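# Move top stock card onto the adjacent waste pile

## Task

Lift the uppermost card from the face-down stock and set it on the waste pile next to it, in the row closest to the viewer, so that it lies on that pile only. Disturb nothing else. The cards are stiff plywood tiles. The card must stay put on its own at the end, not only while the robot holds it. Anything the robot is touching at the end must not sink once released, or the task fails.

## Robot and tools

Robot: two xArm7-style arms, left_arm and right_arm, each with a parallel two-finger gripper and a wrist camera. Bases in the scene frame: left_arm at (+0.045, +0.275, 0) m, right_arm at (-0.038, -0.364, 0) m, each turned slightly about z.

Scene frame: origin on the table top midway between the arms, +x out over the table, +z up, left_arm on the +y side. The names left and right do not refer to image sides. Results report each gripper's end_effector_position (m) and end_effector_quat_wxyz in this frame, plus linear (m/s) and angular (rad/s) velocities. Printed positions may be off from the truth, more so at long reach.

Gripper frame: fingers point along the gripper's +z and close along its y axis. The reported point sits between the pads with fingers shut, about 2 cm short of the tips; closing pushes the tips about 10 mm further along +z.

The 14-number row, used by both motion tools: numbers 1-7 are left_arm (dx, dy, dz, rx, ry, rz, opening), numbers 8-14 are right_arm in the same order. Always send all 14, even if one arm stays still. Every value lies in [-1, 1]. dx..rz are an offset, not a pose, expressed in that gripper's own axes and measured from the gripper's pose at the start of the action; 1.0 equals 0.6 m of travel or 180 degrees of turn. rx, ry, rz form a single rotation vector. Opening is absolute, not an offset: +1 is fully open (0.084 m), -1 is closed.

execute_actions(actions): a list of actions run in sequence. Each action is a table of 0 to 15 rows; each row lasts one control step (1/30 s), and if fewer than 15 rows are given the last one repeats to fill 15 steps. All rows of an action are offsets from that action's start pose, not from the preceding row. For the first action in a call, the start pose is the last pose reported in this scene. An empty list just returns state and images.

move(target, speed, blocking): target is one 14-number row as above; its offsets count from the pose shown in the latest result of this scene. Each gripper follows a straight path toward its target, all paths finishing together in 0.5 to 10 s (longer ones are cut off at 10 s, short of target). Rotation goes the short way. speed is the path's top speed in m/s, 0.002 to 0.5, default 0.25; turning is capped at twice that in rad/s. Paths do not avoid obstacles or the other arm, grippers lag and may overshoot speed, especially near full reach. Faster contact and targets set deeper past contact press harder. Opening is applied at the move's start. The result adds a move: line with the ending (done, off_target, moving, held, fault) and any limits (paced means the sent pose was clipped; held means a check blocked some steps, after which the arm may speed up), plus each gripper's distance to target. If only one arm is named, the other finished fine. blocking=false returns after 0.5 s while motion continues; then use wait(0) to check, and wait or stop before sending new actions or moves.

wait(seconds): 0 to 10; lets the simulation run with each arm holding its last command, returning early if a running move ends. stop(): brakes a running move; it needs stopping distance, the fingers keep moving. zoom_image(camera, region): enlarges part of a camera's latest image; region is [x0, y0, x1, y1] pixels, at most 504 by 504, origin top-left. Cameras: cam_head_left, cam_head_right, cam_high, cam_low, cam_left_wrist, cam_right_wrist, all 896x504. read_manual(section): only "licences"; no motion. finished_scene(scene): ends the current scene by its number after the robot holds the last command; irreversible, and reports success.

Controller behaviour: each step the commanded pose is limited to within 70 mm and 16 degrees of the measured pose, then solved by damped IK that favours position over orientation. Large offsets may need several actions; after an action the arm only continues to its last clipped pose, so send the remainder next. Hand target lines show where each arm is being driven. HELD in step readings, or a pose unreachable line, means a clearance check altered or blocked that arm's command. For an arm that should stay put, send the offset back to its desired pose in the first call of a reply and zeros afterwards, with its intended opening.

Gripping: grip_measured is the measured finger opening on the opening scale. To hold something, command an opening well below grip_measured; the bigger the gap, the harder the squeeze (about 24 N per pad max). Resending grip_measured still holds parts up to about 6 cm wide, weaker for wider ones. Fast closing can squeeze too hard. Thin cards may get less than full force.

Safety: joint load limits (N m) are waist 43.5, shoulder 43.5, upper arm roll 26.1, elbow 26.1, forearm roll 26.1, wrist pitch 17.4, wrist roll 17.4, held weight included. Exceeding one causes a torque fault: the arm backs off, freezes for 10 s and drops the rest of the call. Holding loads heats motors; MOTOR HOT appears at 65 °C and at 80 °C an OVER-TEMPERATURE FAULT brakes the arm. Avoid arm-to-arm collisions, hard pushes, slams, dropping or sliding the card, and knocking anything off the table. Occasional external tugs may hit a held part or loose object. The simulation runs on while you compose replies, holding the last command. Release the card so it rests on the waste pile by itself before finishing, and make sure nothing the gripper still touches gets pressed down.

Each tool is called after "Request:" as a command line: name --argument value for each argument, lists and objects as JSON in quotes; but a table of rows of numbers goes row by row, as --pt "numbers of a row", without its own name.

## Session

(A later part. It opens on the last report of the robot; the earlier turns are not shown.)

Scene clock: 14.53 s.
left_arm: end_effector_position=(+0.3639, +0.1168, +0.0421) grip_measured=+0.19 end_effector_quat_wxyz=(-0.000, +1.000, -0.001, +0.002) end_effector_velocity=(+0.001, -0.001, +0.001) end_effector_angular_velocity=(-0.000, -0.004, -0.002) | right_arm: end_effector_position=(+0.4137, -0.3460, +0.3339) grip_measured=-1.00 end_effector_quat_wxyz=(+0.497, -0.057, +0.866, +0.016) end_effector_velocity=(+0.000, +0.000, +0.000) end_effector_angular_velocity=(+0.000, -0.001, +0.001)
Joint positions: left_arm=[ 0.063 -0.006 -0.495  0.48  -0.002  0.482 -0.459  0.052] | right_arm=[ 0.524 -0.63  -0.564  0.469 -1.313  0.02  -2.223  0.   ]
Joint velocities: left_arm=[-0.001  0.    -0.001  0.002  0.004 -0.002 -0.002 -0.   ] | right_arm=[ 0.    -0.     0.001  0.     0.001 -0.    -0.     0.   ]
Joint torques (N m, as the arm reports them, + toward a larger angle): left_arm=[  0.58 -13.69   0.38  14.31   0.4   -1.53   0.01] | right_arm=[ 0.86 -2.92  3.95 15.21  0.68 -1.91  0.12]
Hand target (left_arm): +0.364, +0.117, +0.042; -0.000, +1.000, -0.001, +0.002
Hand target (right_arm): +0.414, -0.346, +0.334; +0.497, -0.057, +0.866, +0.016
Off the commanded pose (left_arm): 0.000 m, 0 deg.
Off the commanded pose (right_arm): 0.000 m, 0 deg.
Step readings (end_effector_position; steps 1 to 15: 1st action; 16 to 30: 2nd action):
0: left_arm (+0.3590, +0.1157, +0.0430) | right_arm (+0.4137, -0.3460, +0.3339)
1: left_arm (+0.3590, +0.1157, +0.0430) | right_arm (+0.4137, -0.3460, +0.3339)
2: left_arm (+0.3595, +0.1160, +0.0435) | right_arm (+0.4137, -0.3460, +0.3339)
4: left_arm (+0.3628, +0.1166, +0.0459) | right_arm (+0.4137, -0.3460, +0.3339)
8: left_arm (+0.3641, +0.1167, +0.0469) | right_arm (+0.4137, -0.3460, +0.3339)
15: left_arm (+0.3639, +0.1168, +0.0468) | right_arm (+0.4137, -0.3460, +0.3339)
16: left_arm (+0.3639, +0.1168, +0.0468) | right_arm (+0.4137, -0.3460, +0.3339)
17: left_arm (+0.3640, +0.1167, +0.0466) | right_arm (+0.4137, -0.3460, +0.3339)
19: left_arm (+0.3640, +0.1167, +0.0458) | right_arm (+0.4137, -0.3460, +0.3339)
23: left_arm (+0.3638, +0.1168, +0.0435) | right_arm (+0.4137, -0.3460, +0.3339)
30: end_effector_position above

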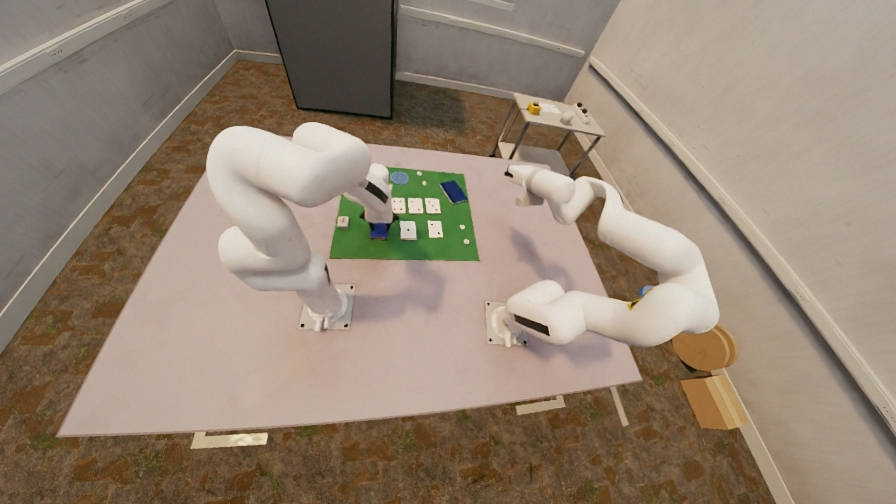

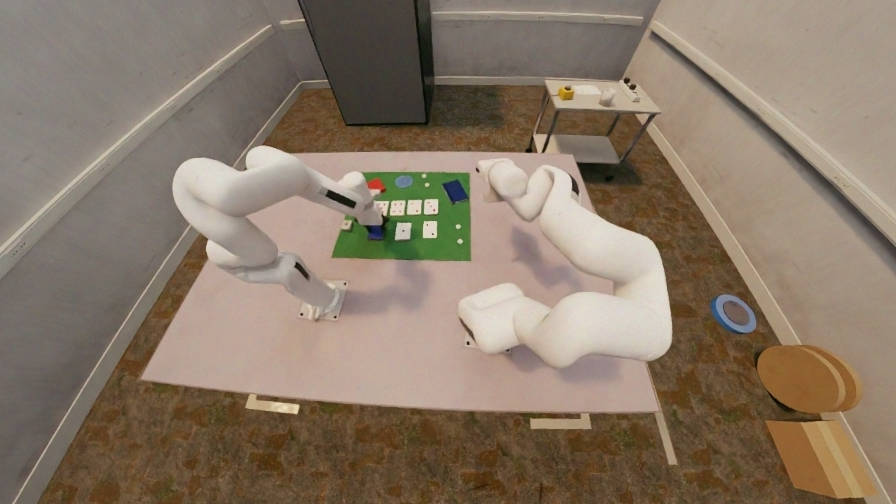

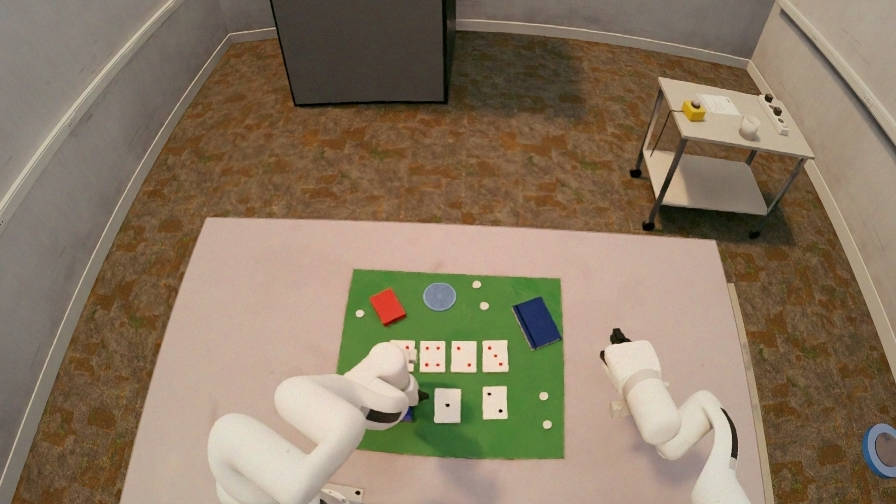

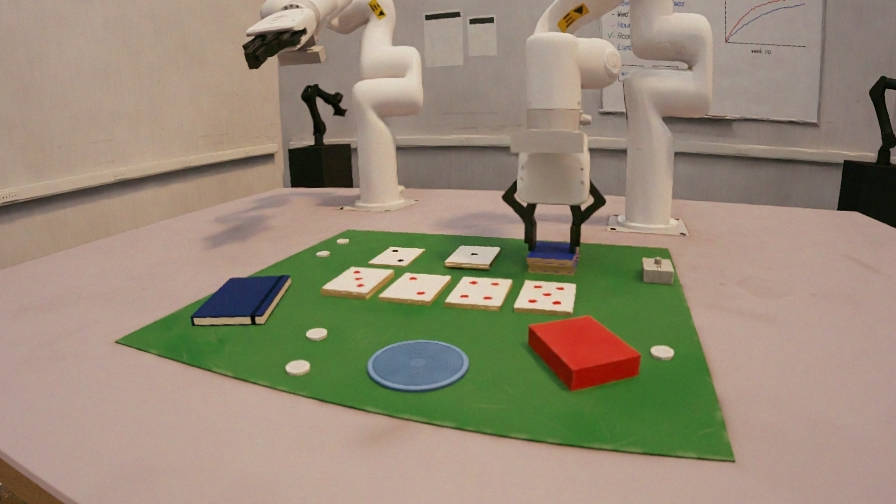

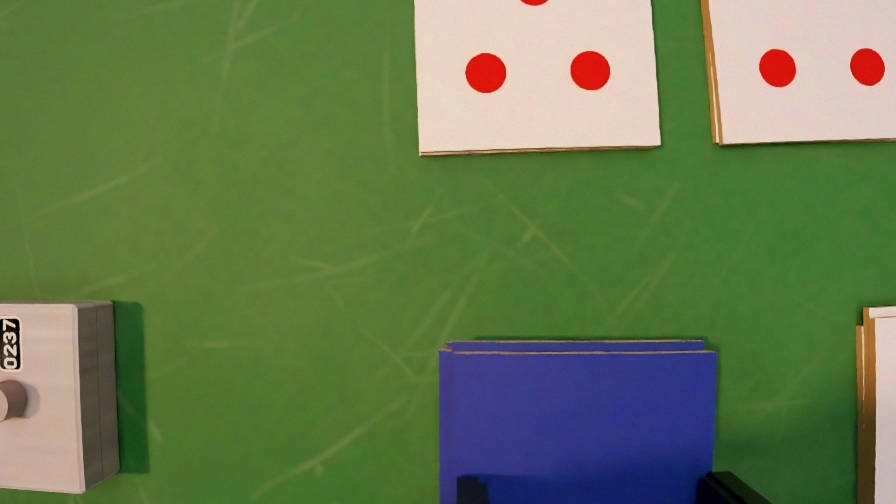

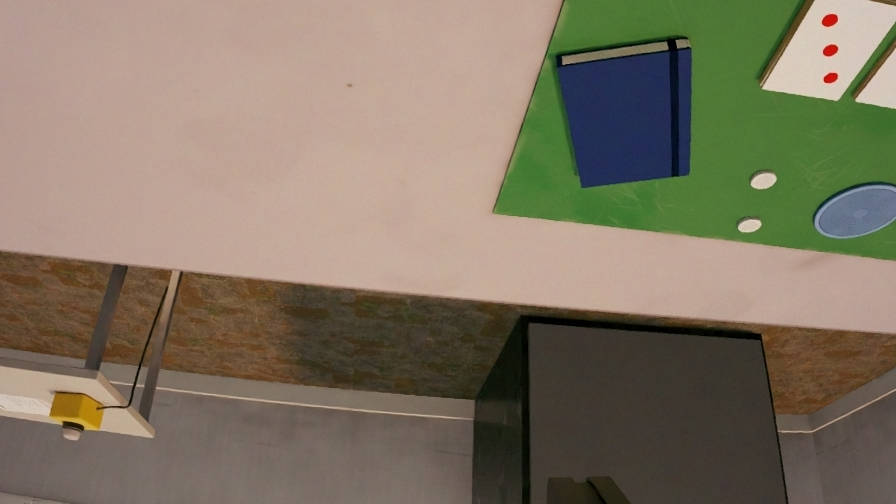

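No contact yet. Down a few more mm.

Request:
execute_actions --actions '[[[0,0,0.001,0,0,0,0.2,0,0,0,0,0,0,-1],[0,0,0.001,0,0,0,0.2,0,0,0,0,0,0,-1],[0,0,0.002,0,0,0,0.2,0,0,0,0,0,0,-1],[0,0,0.002,0,0,0,0.2,0,0,0,0,0,0,-1],[0,0,0.003,0,0,0,0.2,0,0,0,0,0,0,-1],[0,0,0.003,0,0,0,0.2,0,0,0,0,0,0,-1],[0,0,0.004,0,0,0,0.2,0,0,0,0,0,0,-1],[0,0,0.004,0,0,0,0.2,0,0,0,0,0,0,-1],[0,0,0.005,0,0,0,0.2,0,0,0,0,0,0,-1]]]'

Scene clock: 15.40 s.
left_arm: end_effector_position=(+0.3652, +0.1163, +0.0409) grip_measured=+0.20 end_effector_quat_wxyz=(-0.000, +1.000, -0.001, +0.004) end_effector_velocity=(-0.001, +0.000, -0.002) end_effector_angular_velocity=(-0.001, +0.001, +0.001) | right_arm: end_effector_position=(+0.4137, -0.3460, +0.3339) grip_measured=-1.00 end_effector_quat_wxyz=(+0.497, -0.057, +0.866, +0.016) end_effector_velocity=(-0.000, -0.000, +0.000) end_effector_angular_velocity=(+0.001, -0.001, +0.001)
Joint positions: left_arm=[ 0.063  0.001 -0.495  0.481  0.009  0.473 -0.468  0.053] | right_arm=[ 0.524 -0.63  -0.564  0.469 -1.313  0.02  -2.223  0.   ]
Joint velocities: left_arm=[ 0.001  0.006  0.    -0.002  0.003 -0.006 -0.003  0.   ] | right_arm=[ 0.001 -0.001 -0.002  0.    -0.    -0.001 -0.001  0.   ]
Joint torques (N m, as the arm reports them, + toward a larger angle): left_arm=[ 1.56  0.73  1.48  9.26  0.82 -3.79  0.52] | right_arm=[ 1.04 -2.71  3.86 15.27  0.63 -1.87  0.14]
Hand target (left_arm): +0.364, +0.117, +0.039; -0.000, +1.000, -0.001, +0.002
Hand target (right_arm): +0.414, -0.346, +0.334; +0.497, -0.057, +0.866, +0.016
Off the commanded pose (left_arm): 0.002 m, 0 deg.
Off the commanded pose (right_arm): 0.000 m, 0 deg.
Step readings (end_effector_position):
0: left_arm (+0.3639, +0.1168, +0.0420) | right_arm (+0.4137, -0.3460, +0.3339)
1: left_arm (+0.3639, +0.1168, +0.0420) | right_arm (+0.4137, -0.3460, +0.3339)
2: left_arm (+0.3640, +0.1167, +0.0419) | right_arm (+0.4137, -0.3460, +0.3339)
4: left_arm (+0.3642, +0.1166, +0.0418) | right_arm (+0.4137, -0.3460, +0.3339)
8: left_arm (+0.3648, +0.1164, +0.0414) | right_arm (+0.4137, -0.3460, +0.3339)
15: end_effector_position above

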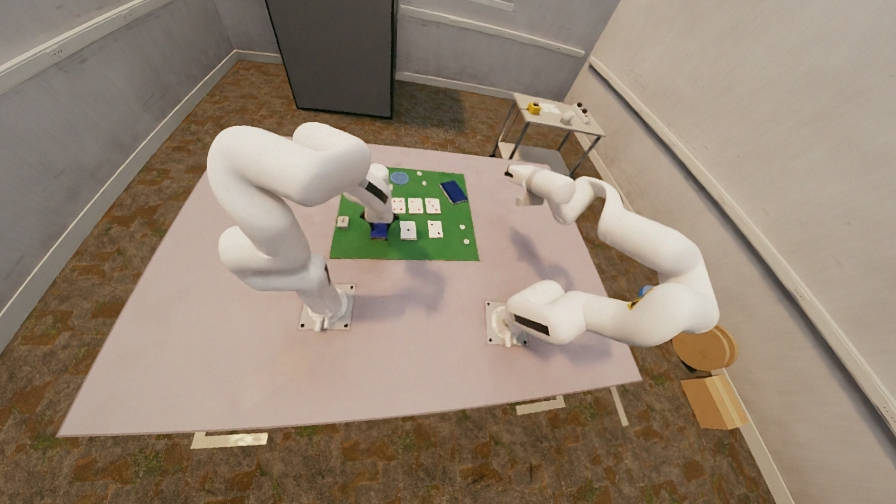

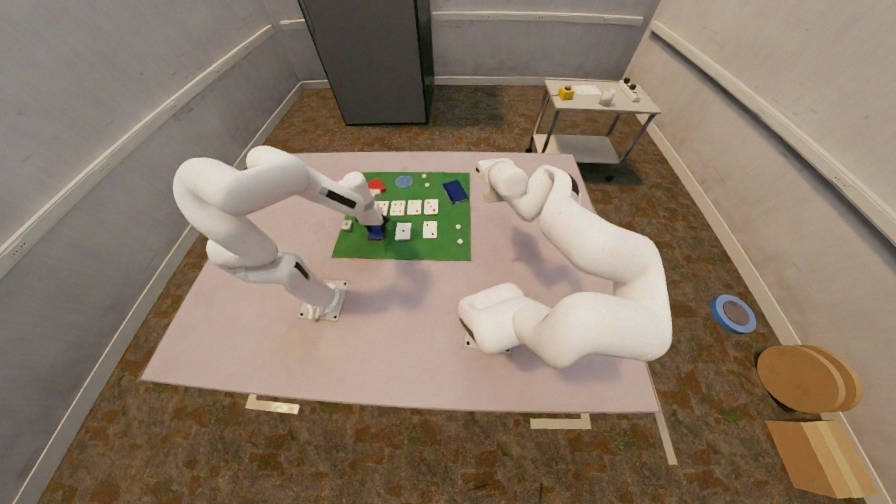

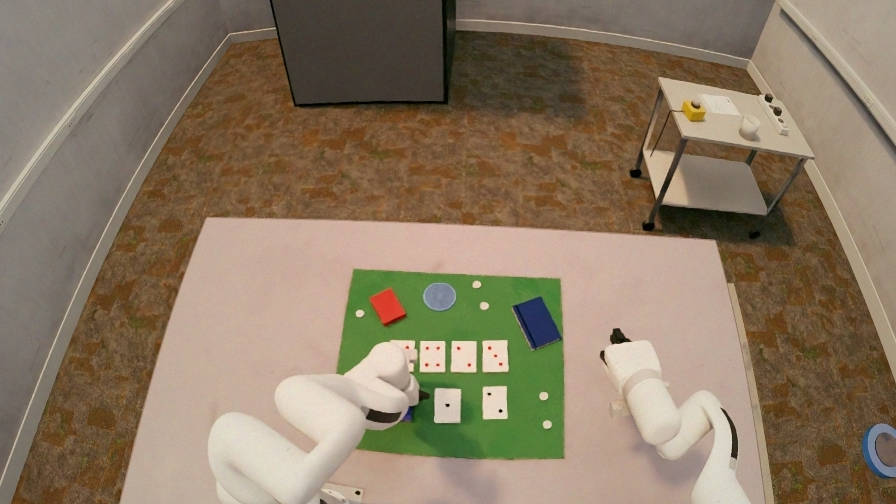

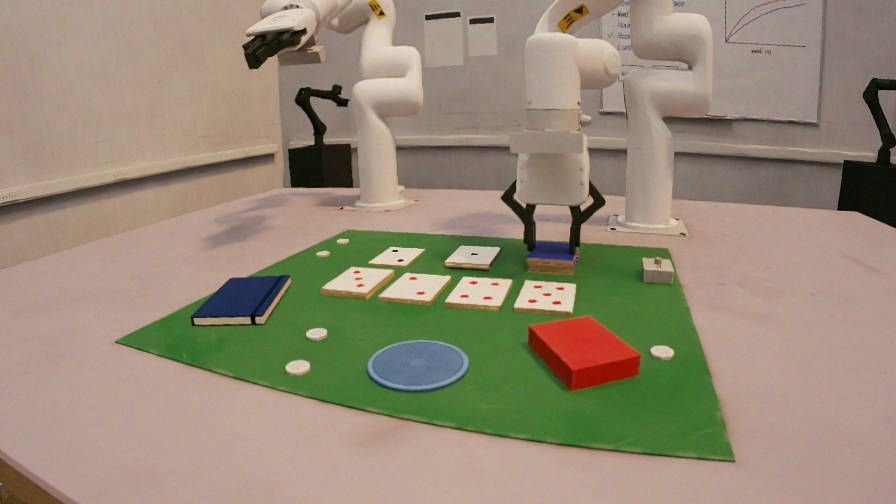

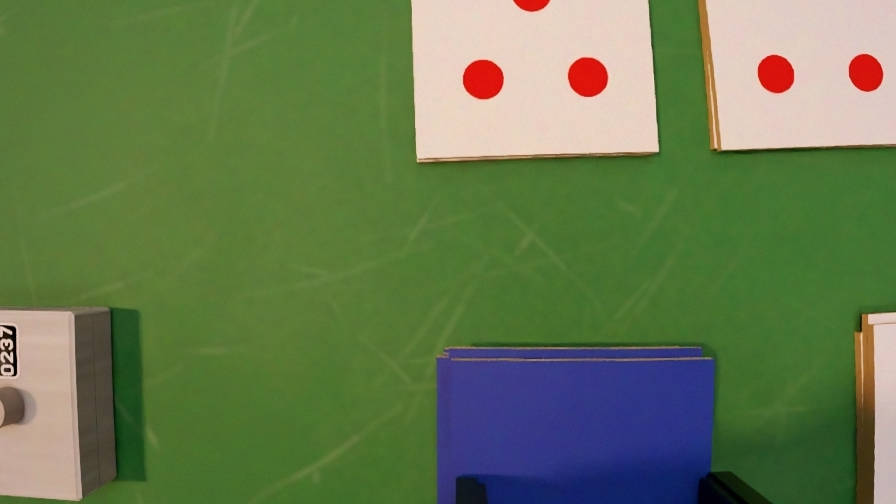

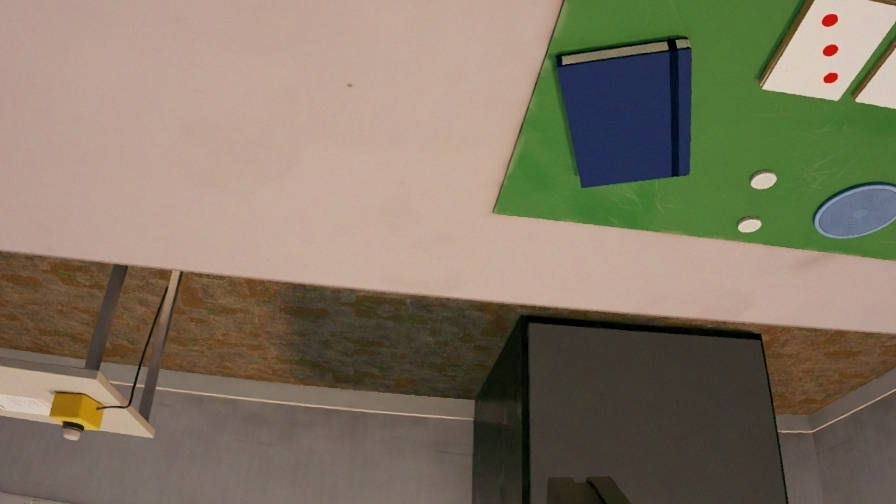

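Request:
execute_actions --actions '[[[-0.002,-0.001,-0.005,0,0,0,0.2,0,0,0,0,0,0,-1],[-0.002,-0.001,-0.005,0,0,0,0.2,0,0,0,0,0,0,-1],[-0.002,-0.001,-0.005,0,0,0,0.2,0,0,0,0,0,0,-1],[-0.002,-0.001,-0.005,0,0,0,0.2,0,0,0,0,0,0,-1],[-0.002,-0.001,-0.005,0,0,0,0.2,0,0,0,0,0,0,-1],[-0.002,-0.001,-0.005,0,0,0,0.35,0,0,0,0,0,0,-1],[-0.002,-0.001,-0.005,0,0,0,0.5,0,0,0,0,0,0,-1],[-0.002,-0.001,-0.005,0,0,0,0.6,0,0,0,0,0,0,-1],[-0.002,-0.001,-0.005,0,0,0,0.74,0,0,0,0,0,0,-1]]]'

Scene clock: 16.43 s.
left_arm: end_effector_position=(+0.3630, +0.1172, +0.0428) grip_measured=+0.74 end_effector_quat_wxyz=(-0.000, +1.000, -0.001, +0.002) end_effector_velocity=(+0.007, -0.002, +0.007) end_effector_angular_velocity=(-0.004, -0.020, +0.000) | right_arm: end_effector_position=(+0.4137, -0.3460, +0.3339) grip_measured=-1.00 end_effector_quat_wxyz=(+0.497, -0.057, +0.866, +0.016) end_effector_velocity=(-0.000, -0.001, -0.000) end_effector_angular_velocity=(+0.001, +0.000, -0.002)
Joint positions: left_arm=[ 0.062 -0.012 -0.495  0.476 -0.007  0.483 -0.456  0.074] | right_arm=[ 0.524 -0.63  -0.564  0.469 -1.313  0.02  -2.223  0.   ]
Joint velocities: left_arm=[-0.001 -0.013  0.     0.011 -0.001  0.003 -0.001  0.   ] | right_arm=[-0.001 -0.    -0.001 -0.     0.    -0.     0.     0.   ]
Joint torques (N m, as the arm reports them, + toward a larger angle): left_arm=[  0.53 -13.04   0.42  14.18   0.53  -1.53   0.09] | right_arm=[ 0.85 -2.86  3.77 15.42  0.56 -1.87  0.18]
Hand target (left_arm): +0.364, +0.117, +0.044; -0.000, +1.000, -0.001, +0.004
Hand target (right_arm): +0.414, -0.346, +0.334; +0.497, -0.057, +0.866, +0.016
Off the commanded pose (left_arm): 0.001 m, 0 deg.
Off the commanded pose (right_arm): 0.000 m, 0 deg.
Step readings (end_effector_position):
0: left_arm (+0.3650, +0.1164, +0.0404) | right_arm (+0.4137, -0.3460, +0.3339)
1: left_arm (+0.3650, +0.1164, +0.0404) | right_arm (+0.4137, -0.3460, +0.3339)
2: left_arm (+0.3648, +0.1165, +0.0410) | right_arm (+0.4137, -0.3460, +0.3339)
4: left_arm (+0.3642, +0.1169, +0.0415) | right_arm (+0.4137, -0.3460, +0.3339)
8: left_arm (+0.3602, +0.1185, +0.0398) | right_arm (+0.4137, -0.3460, +0.3339)
15: end_effector_position above

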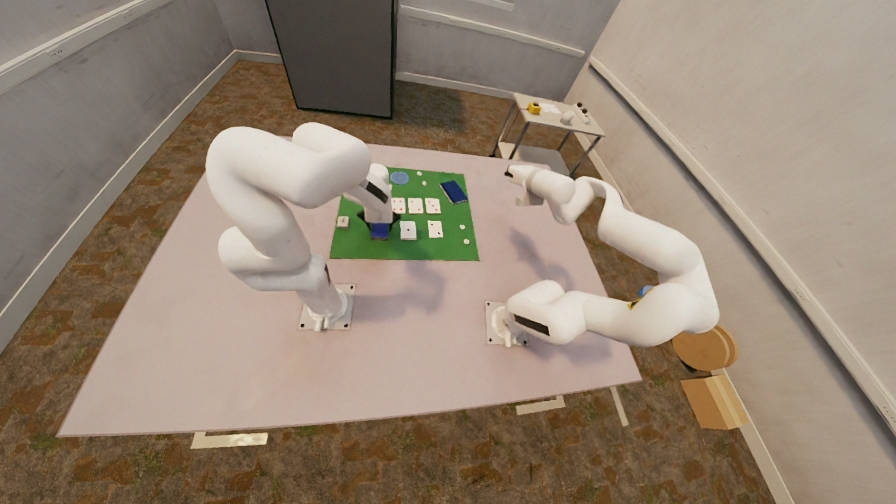

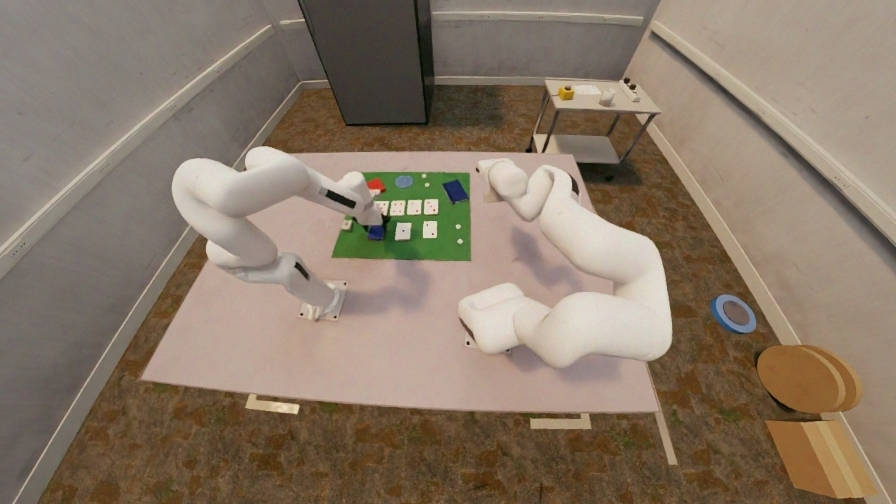

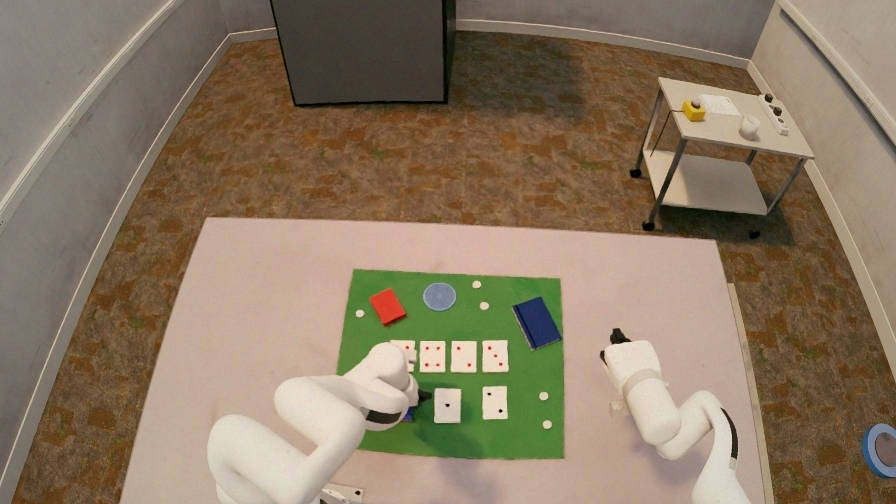

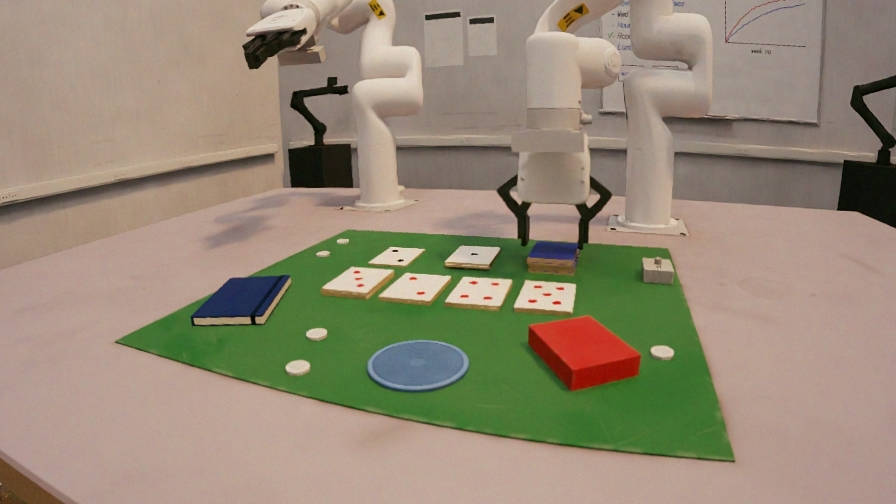

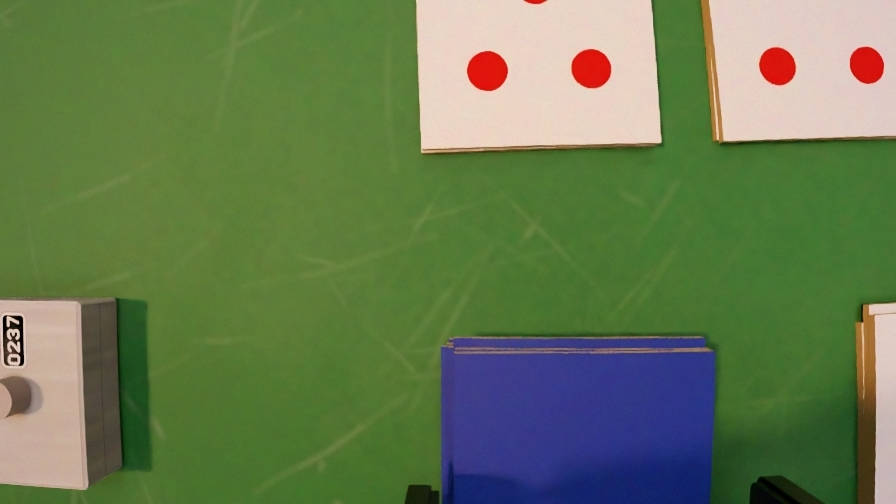

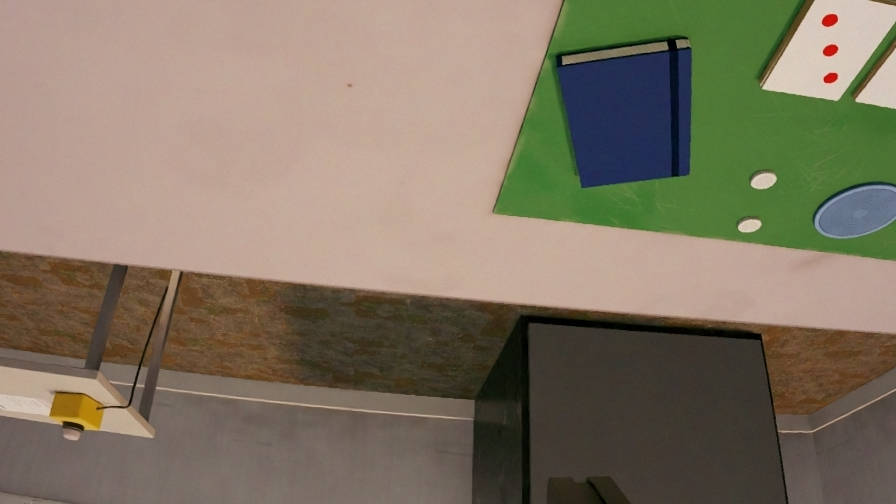

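Request:
move --target '[0,0.0005,0.0113,0,0,0,0.74, 0,0,0,0,0,0,-1]' --speed 0.02

Request:
zoom_image --camera "cam_low" --region '[505, 215, 605, 285]'

Scene clock: 17.33 s.
left_arm: end_effector_position=(+0.3630, +0.1169, +0.0361) grip_measured=+0.74 end_effector_quat_wxyz=(-0.000, +1.000, -0.001, +0.002) end_effector_velocity=(+0.001, -0.001, +0.000) end_effector_angular_velocity=(-0.000, -0.004, +0.000) | right_arm: end_effector_position=(+0.4137, -0.3460, +0.3339) grip_measured=-1.00 end_effector_quat_wxyz=(+0.497, -0.057, +0.866, +0.016) end_effector_velocity=(+0.000, +0.000, +0.000) end_effector_angular_velocity=(+0.001, -0.001, +0.000)
Joint positions: left_arm=[ 0.064  0.014 -0.493  0.474  0.02   0.459 -0.477  0.074] | right_arm=[ 0.524 -0.63  -0.564  0.469 -1.313  0.02  -2.223  0.   ]
Joint velocities: left_arm=[-0.     0.001 -0.     0.001  0.005 -0.004 -0.005 -0.   ] | right_arm=[ 0.    -0.     0.     0.     0.    -0.     0.001  0.   ]
Joint torques (N m, as the arm reports them, + toward a larger angle): left_arm=[  0.67 -13.79   0.12  13.91   0.43  -1.68   0.09] | right_arm=[ 0.92 -2.58  3.81 15.35  0.77 -1.89  0.14]
Hand target (left_arm): +0.363, +0.117, +0.036; -0.000, +1.000, -0.001, +0.002
Hand target (right_arm): +0.414, -0.346, +0.334; +0.497, -0.057, +0.866, +0.016
Off the commanded pose (left_arm): 0.000 m, 0 deg.
Off the commanded pose (right_arm): 0.000 m, 0 deg.
move: done

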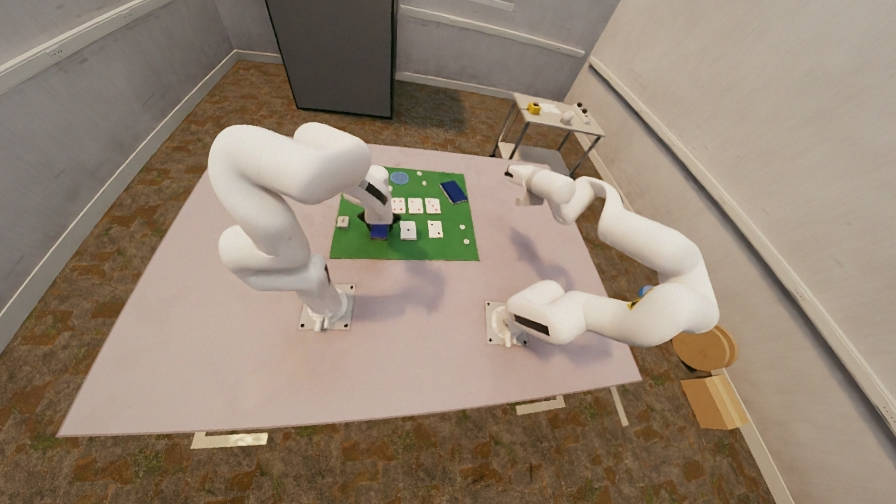

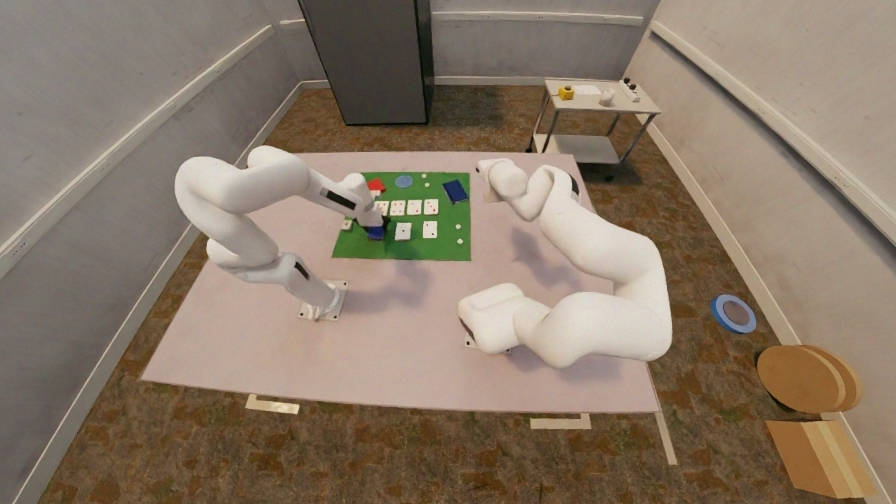

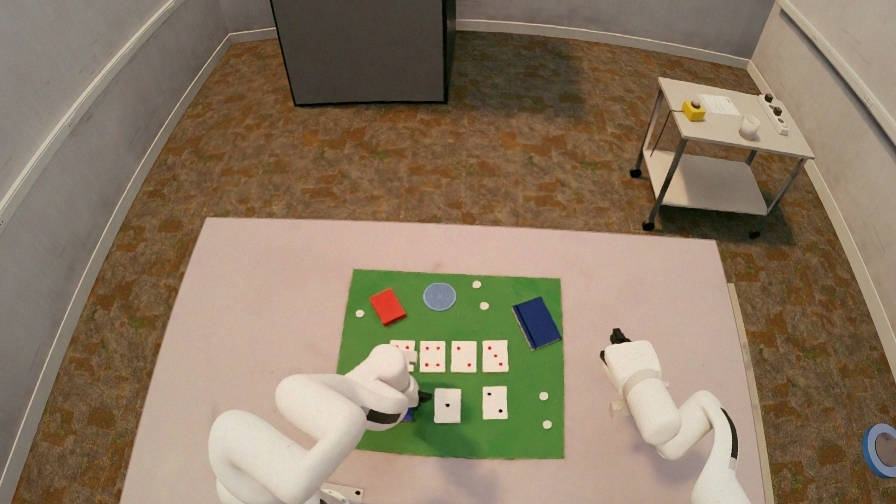

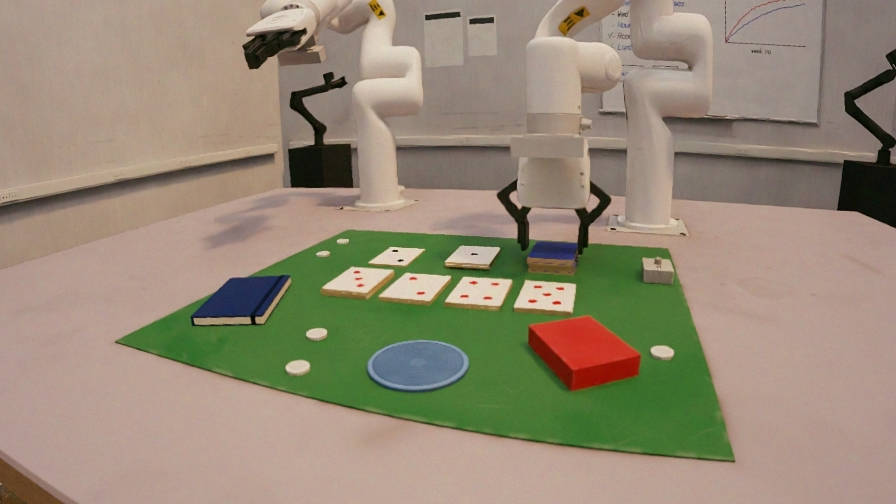

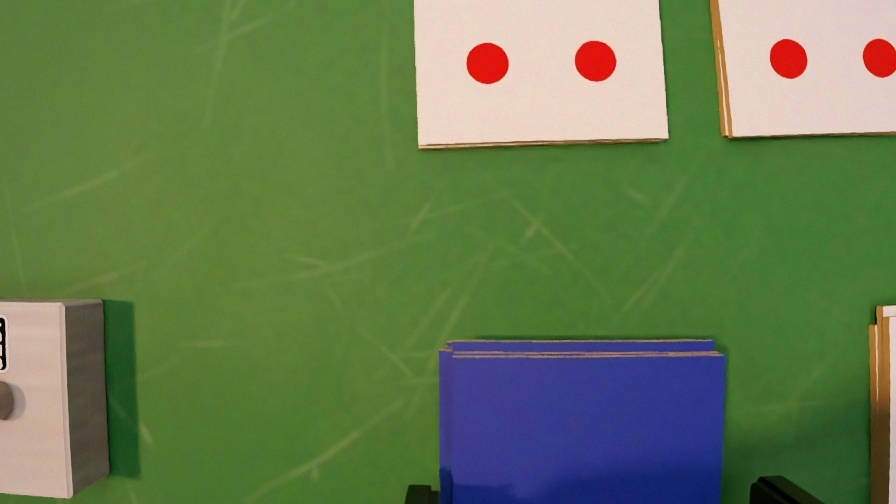

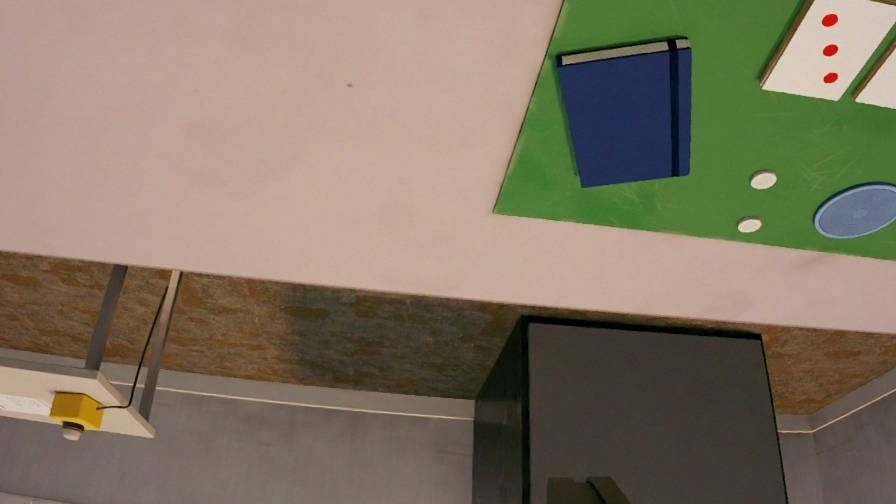

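Region (505, 215, 605, 285) of cam_low's 896x504 image, scaled by 5.040, with more detail than that image has; it fills the top 353 rows of this view, and the rest is white.

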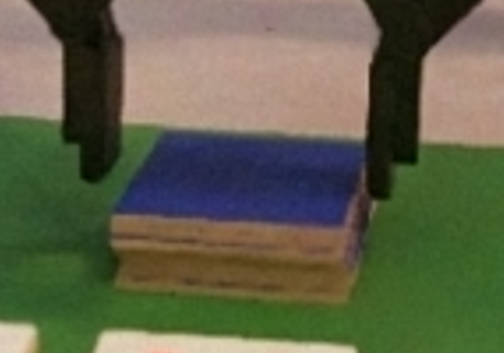

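Request:
zoom_image --camera "cam_left_wrist" --region '[425, 325, 525, 385]'

Request:
zoom_image --camera "cam_low" --region '[545, 245, 590, 280]'

Region (425, 325, 525, 385) of cam_left_wrist's 896x504 image, scaled by 5.040, with more detail than that image has; it fills the top 302 rows of this view, and the rest is white.

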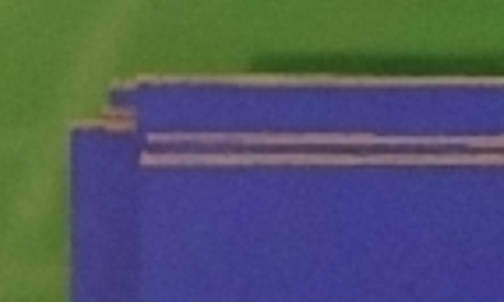

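Region (545, 245, 590, 280) of cam_low's 896x504 image, scaled by 11.200, with more detail than that image has.

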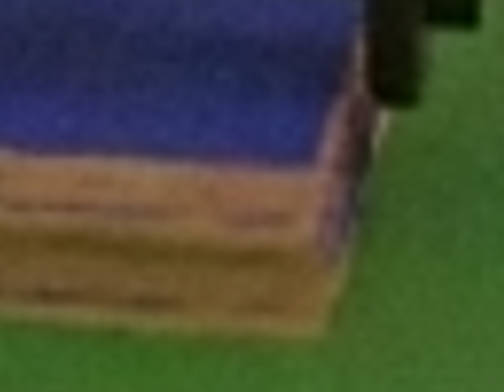

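Request:
execute_actions --actions '[[[0,0,0,0,0,0,0.7,0,0,0,0,0,0,-1],[0,0,0,0,0,0,0.66,0,0,0,0,0,0,-1],[0,0,0,0,0,0,0.62,0,0,0,0,0,0,-1],[0,0,0,0,0,0,0.58,0,0,0,0,0,0,-1],[0,0,0,0,0,0,0.55,0,0,0,0,0,0,-1],[0,0,0,0,0,0,0.52,0,0,0,0,0,0,-1],[0,0,0,0,0,0,0.49,0,0,0,0,0,0,-1],[0,0,0,0,0,0,0.46,0,0,0,0,0,0,-1],[0,0,0,0,0,0,0.43,0,0,0,0,0,0,-1],[0,0,0,0,0,0,0.40,0,0,0,0,0,0,-1],[0,0,0,0,0,0,0.36,0,0,0,0,0,0,-1],[0,0,0,0,0,0,0.32,0,0,0,0,0,0,-1],[0,0,0,0,0,0,0.28,0,0,0,0,0,0,-1]],[[0,0,-0.001,0,0,0,0.25,0,0,0,0,0,0,-1],[0,0,-0.002,0,0,0,0.25,0,0,0,0,0,0,-1],[0,0,-0.003,0,0,0,0.25,0,0,0,0,0,0,-1],[0,0,-0.005,0,0,0,0.25,0,0,0,0,0,0,-1],[0,0,-0.007,0,0,0,0.25,0,0,0,0,0,0,-1],[0,0,-0.009,0,0,0,0.25,0,0,0,0,0,0,-1],[0,0,-0.011,0,0,0,0.25,0,0,0,0,0,0,-1],[0,0,-0.013,0,0,0,0.25,0,0,0,0,0,0,-1],[0,0,-0.015,0,0,0,0.25,0,0,0,0,0,0,-1],[0,0,-0.017,0,0,0,0.25,0,0,0,0,0,0,-1],[0,0,-0.019,0,0,0,0.25,0,0,0,0,0,0,-1],[0,0,-0.02,0,0,0,0.25,0,0,0,0,0,0,-1]]]'

Request:
zoom_image --camera "cam_low" --region '[505, 215, 605, 285]'

Scene clock: 20.07 s.
left_arm: end_effector_position=(+0.3635, +0.1167, +0.0479) grip_measured=+0.46 end_effector_quat_wxyz=(-0.000, +1.000, -0.001, +0.003) end_effector_velocity=(-0.001, +0.001, +0.008) end_effector_angular_velocity=(+0.000, +0.005, -0.001) | right_arm: end_effector_position=(+0.4137, -0.3460, +0.3339) grip_measured=-1.00 end_effector_quat_wxyz=(+0.497, -0.057, +0.866, +0.016) end_effector_velocity=(+0.000, +0.000, +0.000) end_effector_angular_velocity=(-0.001, -0.000, +0.001)
Joint positions: left_arm=[ 0.06  -0.03  -0.497  0.479 -0.023  0.5   -0.445  0.063] | right_arm=[ 0.524 -0.63  -0.564  0.469 -1.313  0.02  -2.223  0.   ]
Joint velocities: left_arm=[-0.004 -0.032  0.     0.002 -0.034  0.035  0.028 -0.   ] | right_arm=[ 0.001  0.001  0.     0.    -0.     0.    -0.001  0.   ]
Joint torques (N m, as the arm reports them, + toward a larger angle): left_arm=[  0.93 -12.04   0.66  14.18   0.68  -1.63  -0.1 ] | right_arm=[ 1.   -2.92  3.74 15.23  0.62 -1.79  0.14]
Hand target (left_arm): +0.363, +0.117, +0.048; -0.000, +1.000, -0.001, +0.002
Hand target (right_arm): +0.414, -0.346, +0.334; +0.497, -0.057, +0.866, +0.016
Off the commanded pose (left_arm): 0.001 m, 0 deg.
Off the commanded pose (right_arm): 0.000 m, 0 deg.
Step readings (end_effector_position; steps 1 to 15: 1st action; 16 to 30: 2nd action):
0: left_arm (+0.3630, +0.1169, +0.0360) | right_arm (+0.4137, -0.3460, +0.3339)
1: left_arm (+0.3630, +0.1169, +0.0361) | right_arm (+0.4137, -0.3460, +0.3339)
2: left_arm (+0.3630, +0.1169, +0.0361) | right_arm (+0.4137, -0.3460, +0.3339)
4: left_arm (+0.3630, +0.1169, +0.0361) | right_arm (+0.4137, -0.3460, +0.3339)
8: left_arm (+0.3630, +0.1169, +0.0361) | right_arm (+0.4137, -0.3460, +0.3339)
15: left_arm (+0.3632, +0.1169, +0.0362) | right_arm (+0.4137, -0.3460, +0.3339)
16: left_arm (+0.3632, +0.1169, +0.0362) | right_arm (+0.4137, -0.3460, +0.3339)
17: left_arm (+0.3631, +0.1169, +0.0363) | right_arm (+0.4137, -0.3460, +0.3339)
19: left_arm (+0.3628, +0.1170, +0.0370) | right_arm (+0.4137, -0.3460, +0.3339)
23: left_arm (+0.3630, +0.1169, +0.0408) | right_arm (+0.4137, -0.3460, +0.3339)
30: end_effector_position above

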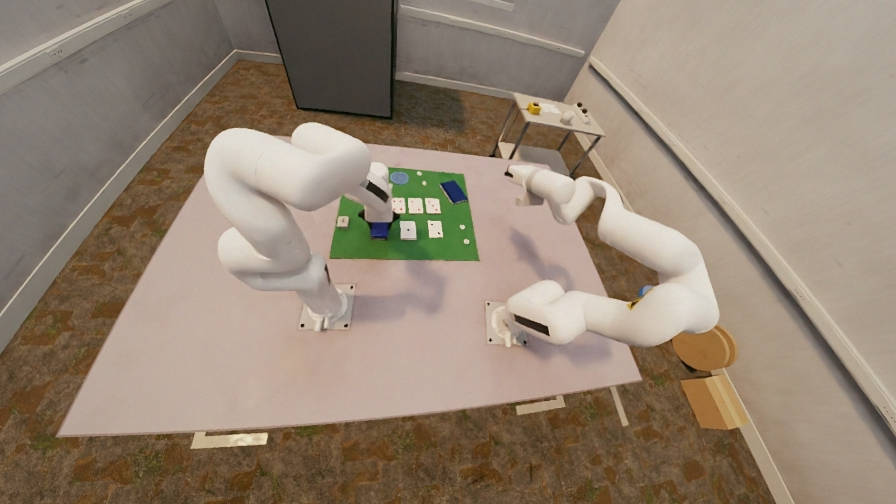

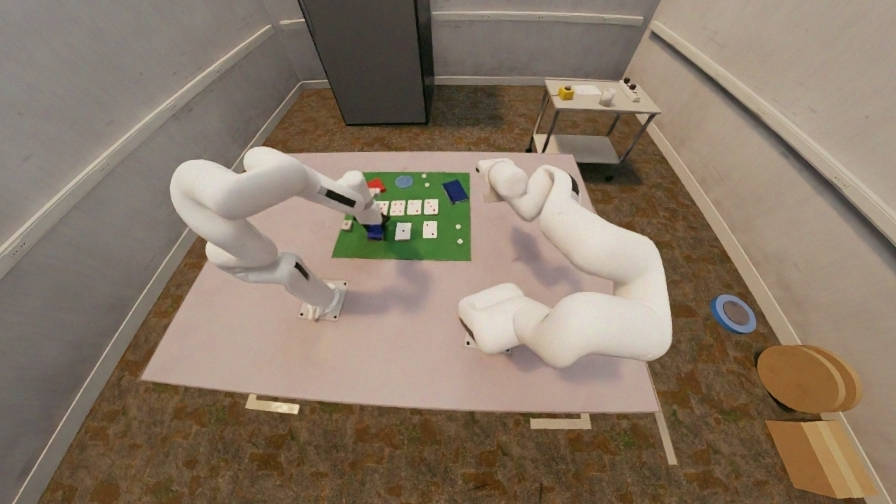

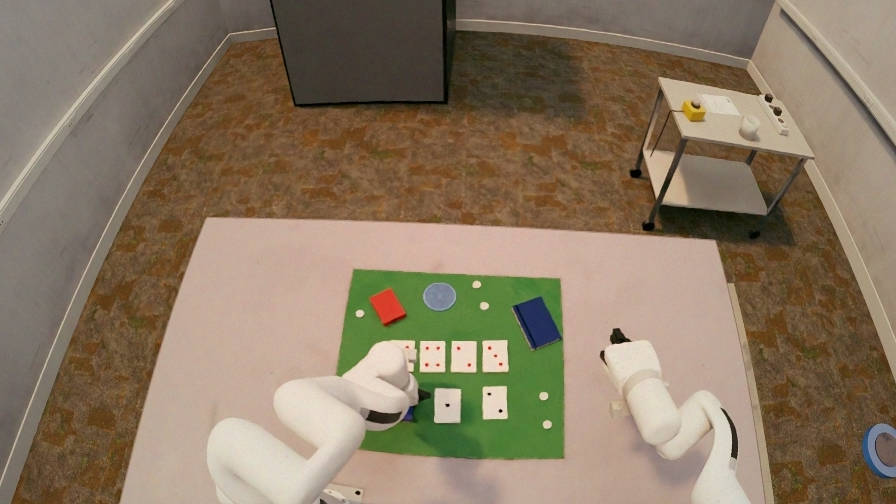

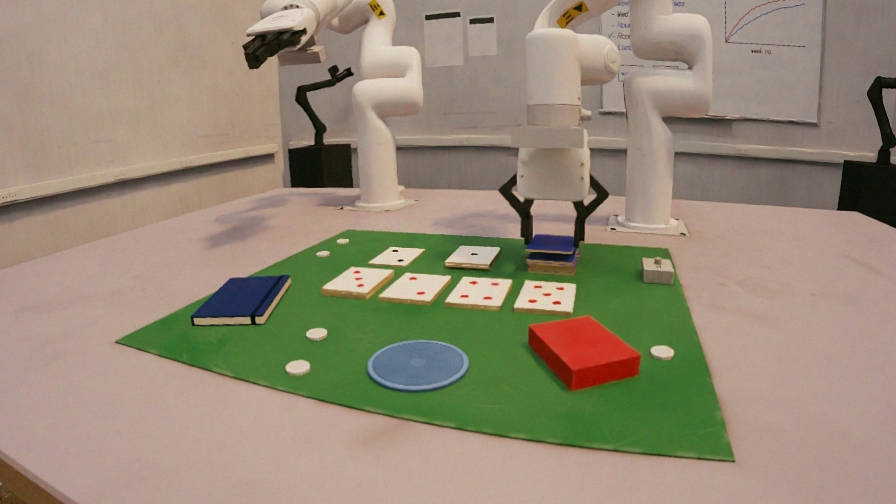

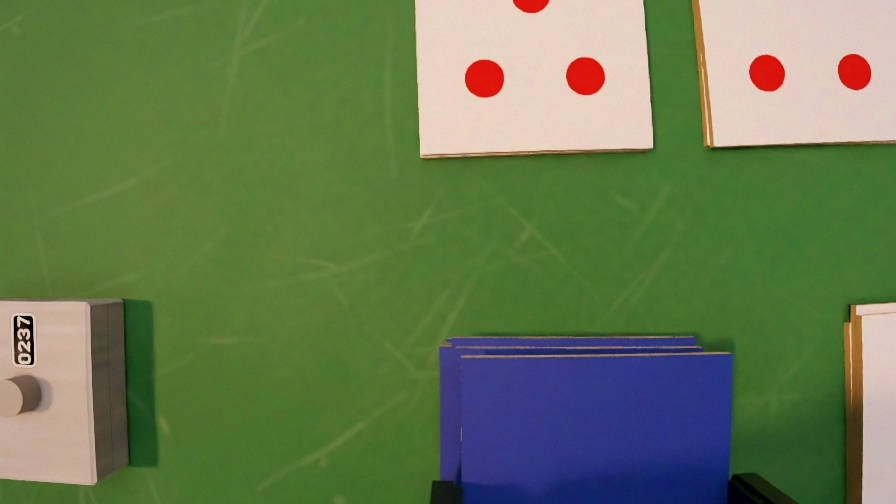

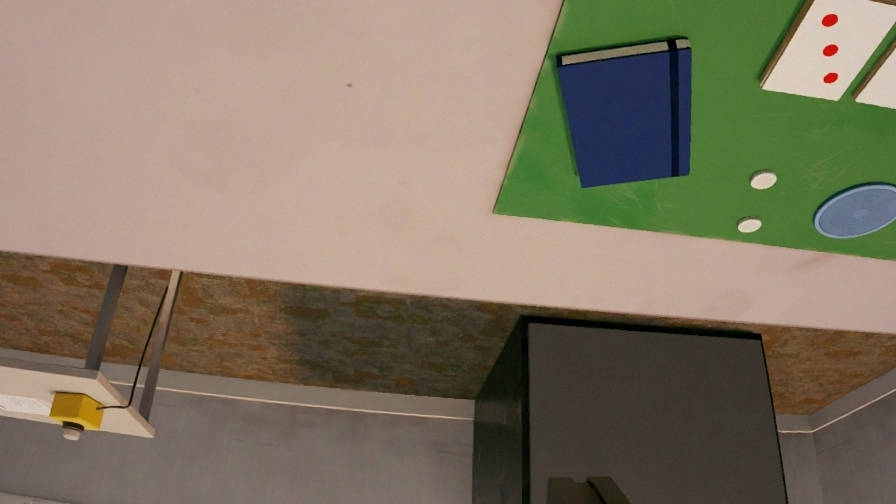

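Region (505, 215, 605, 285) of cam_low's 896x504 image, scaled by 5.040, with more detail than that image has; it fills the top 353 rows of this view, and the rest is white.

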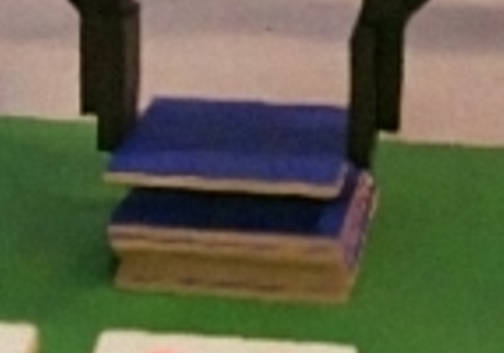

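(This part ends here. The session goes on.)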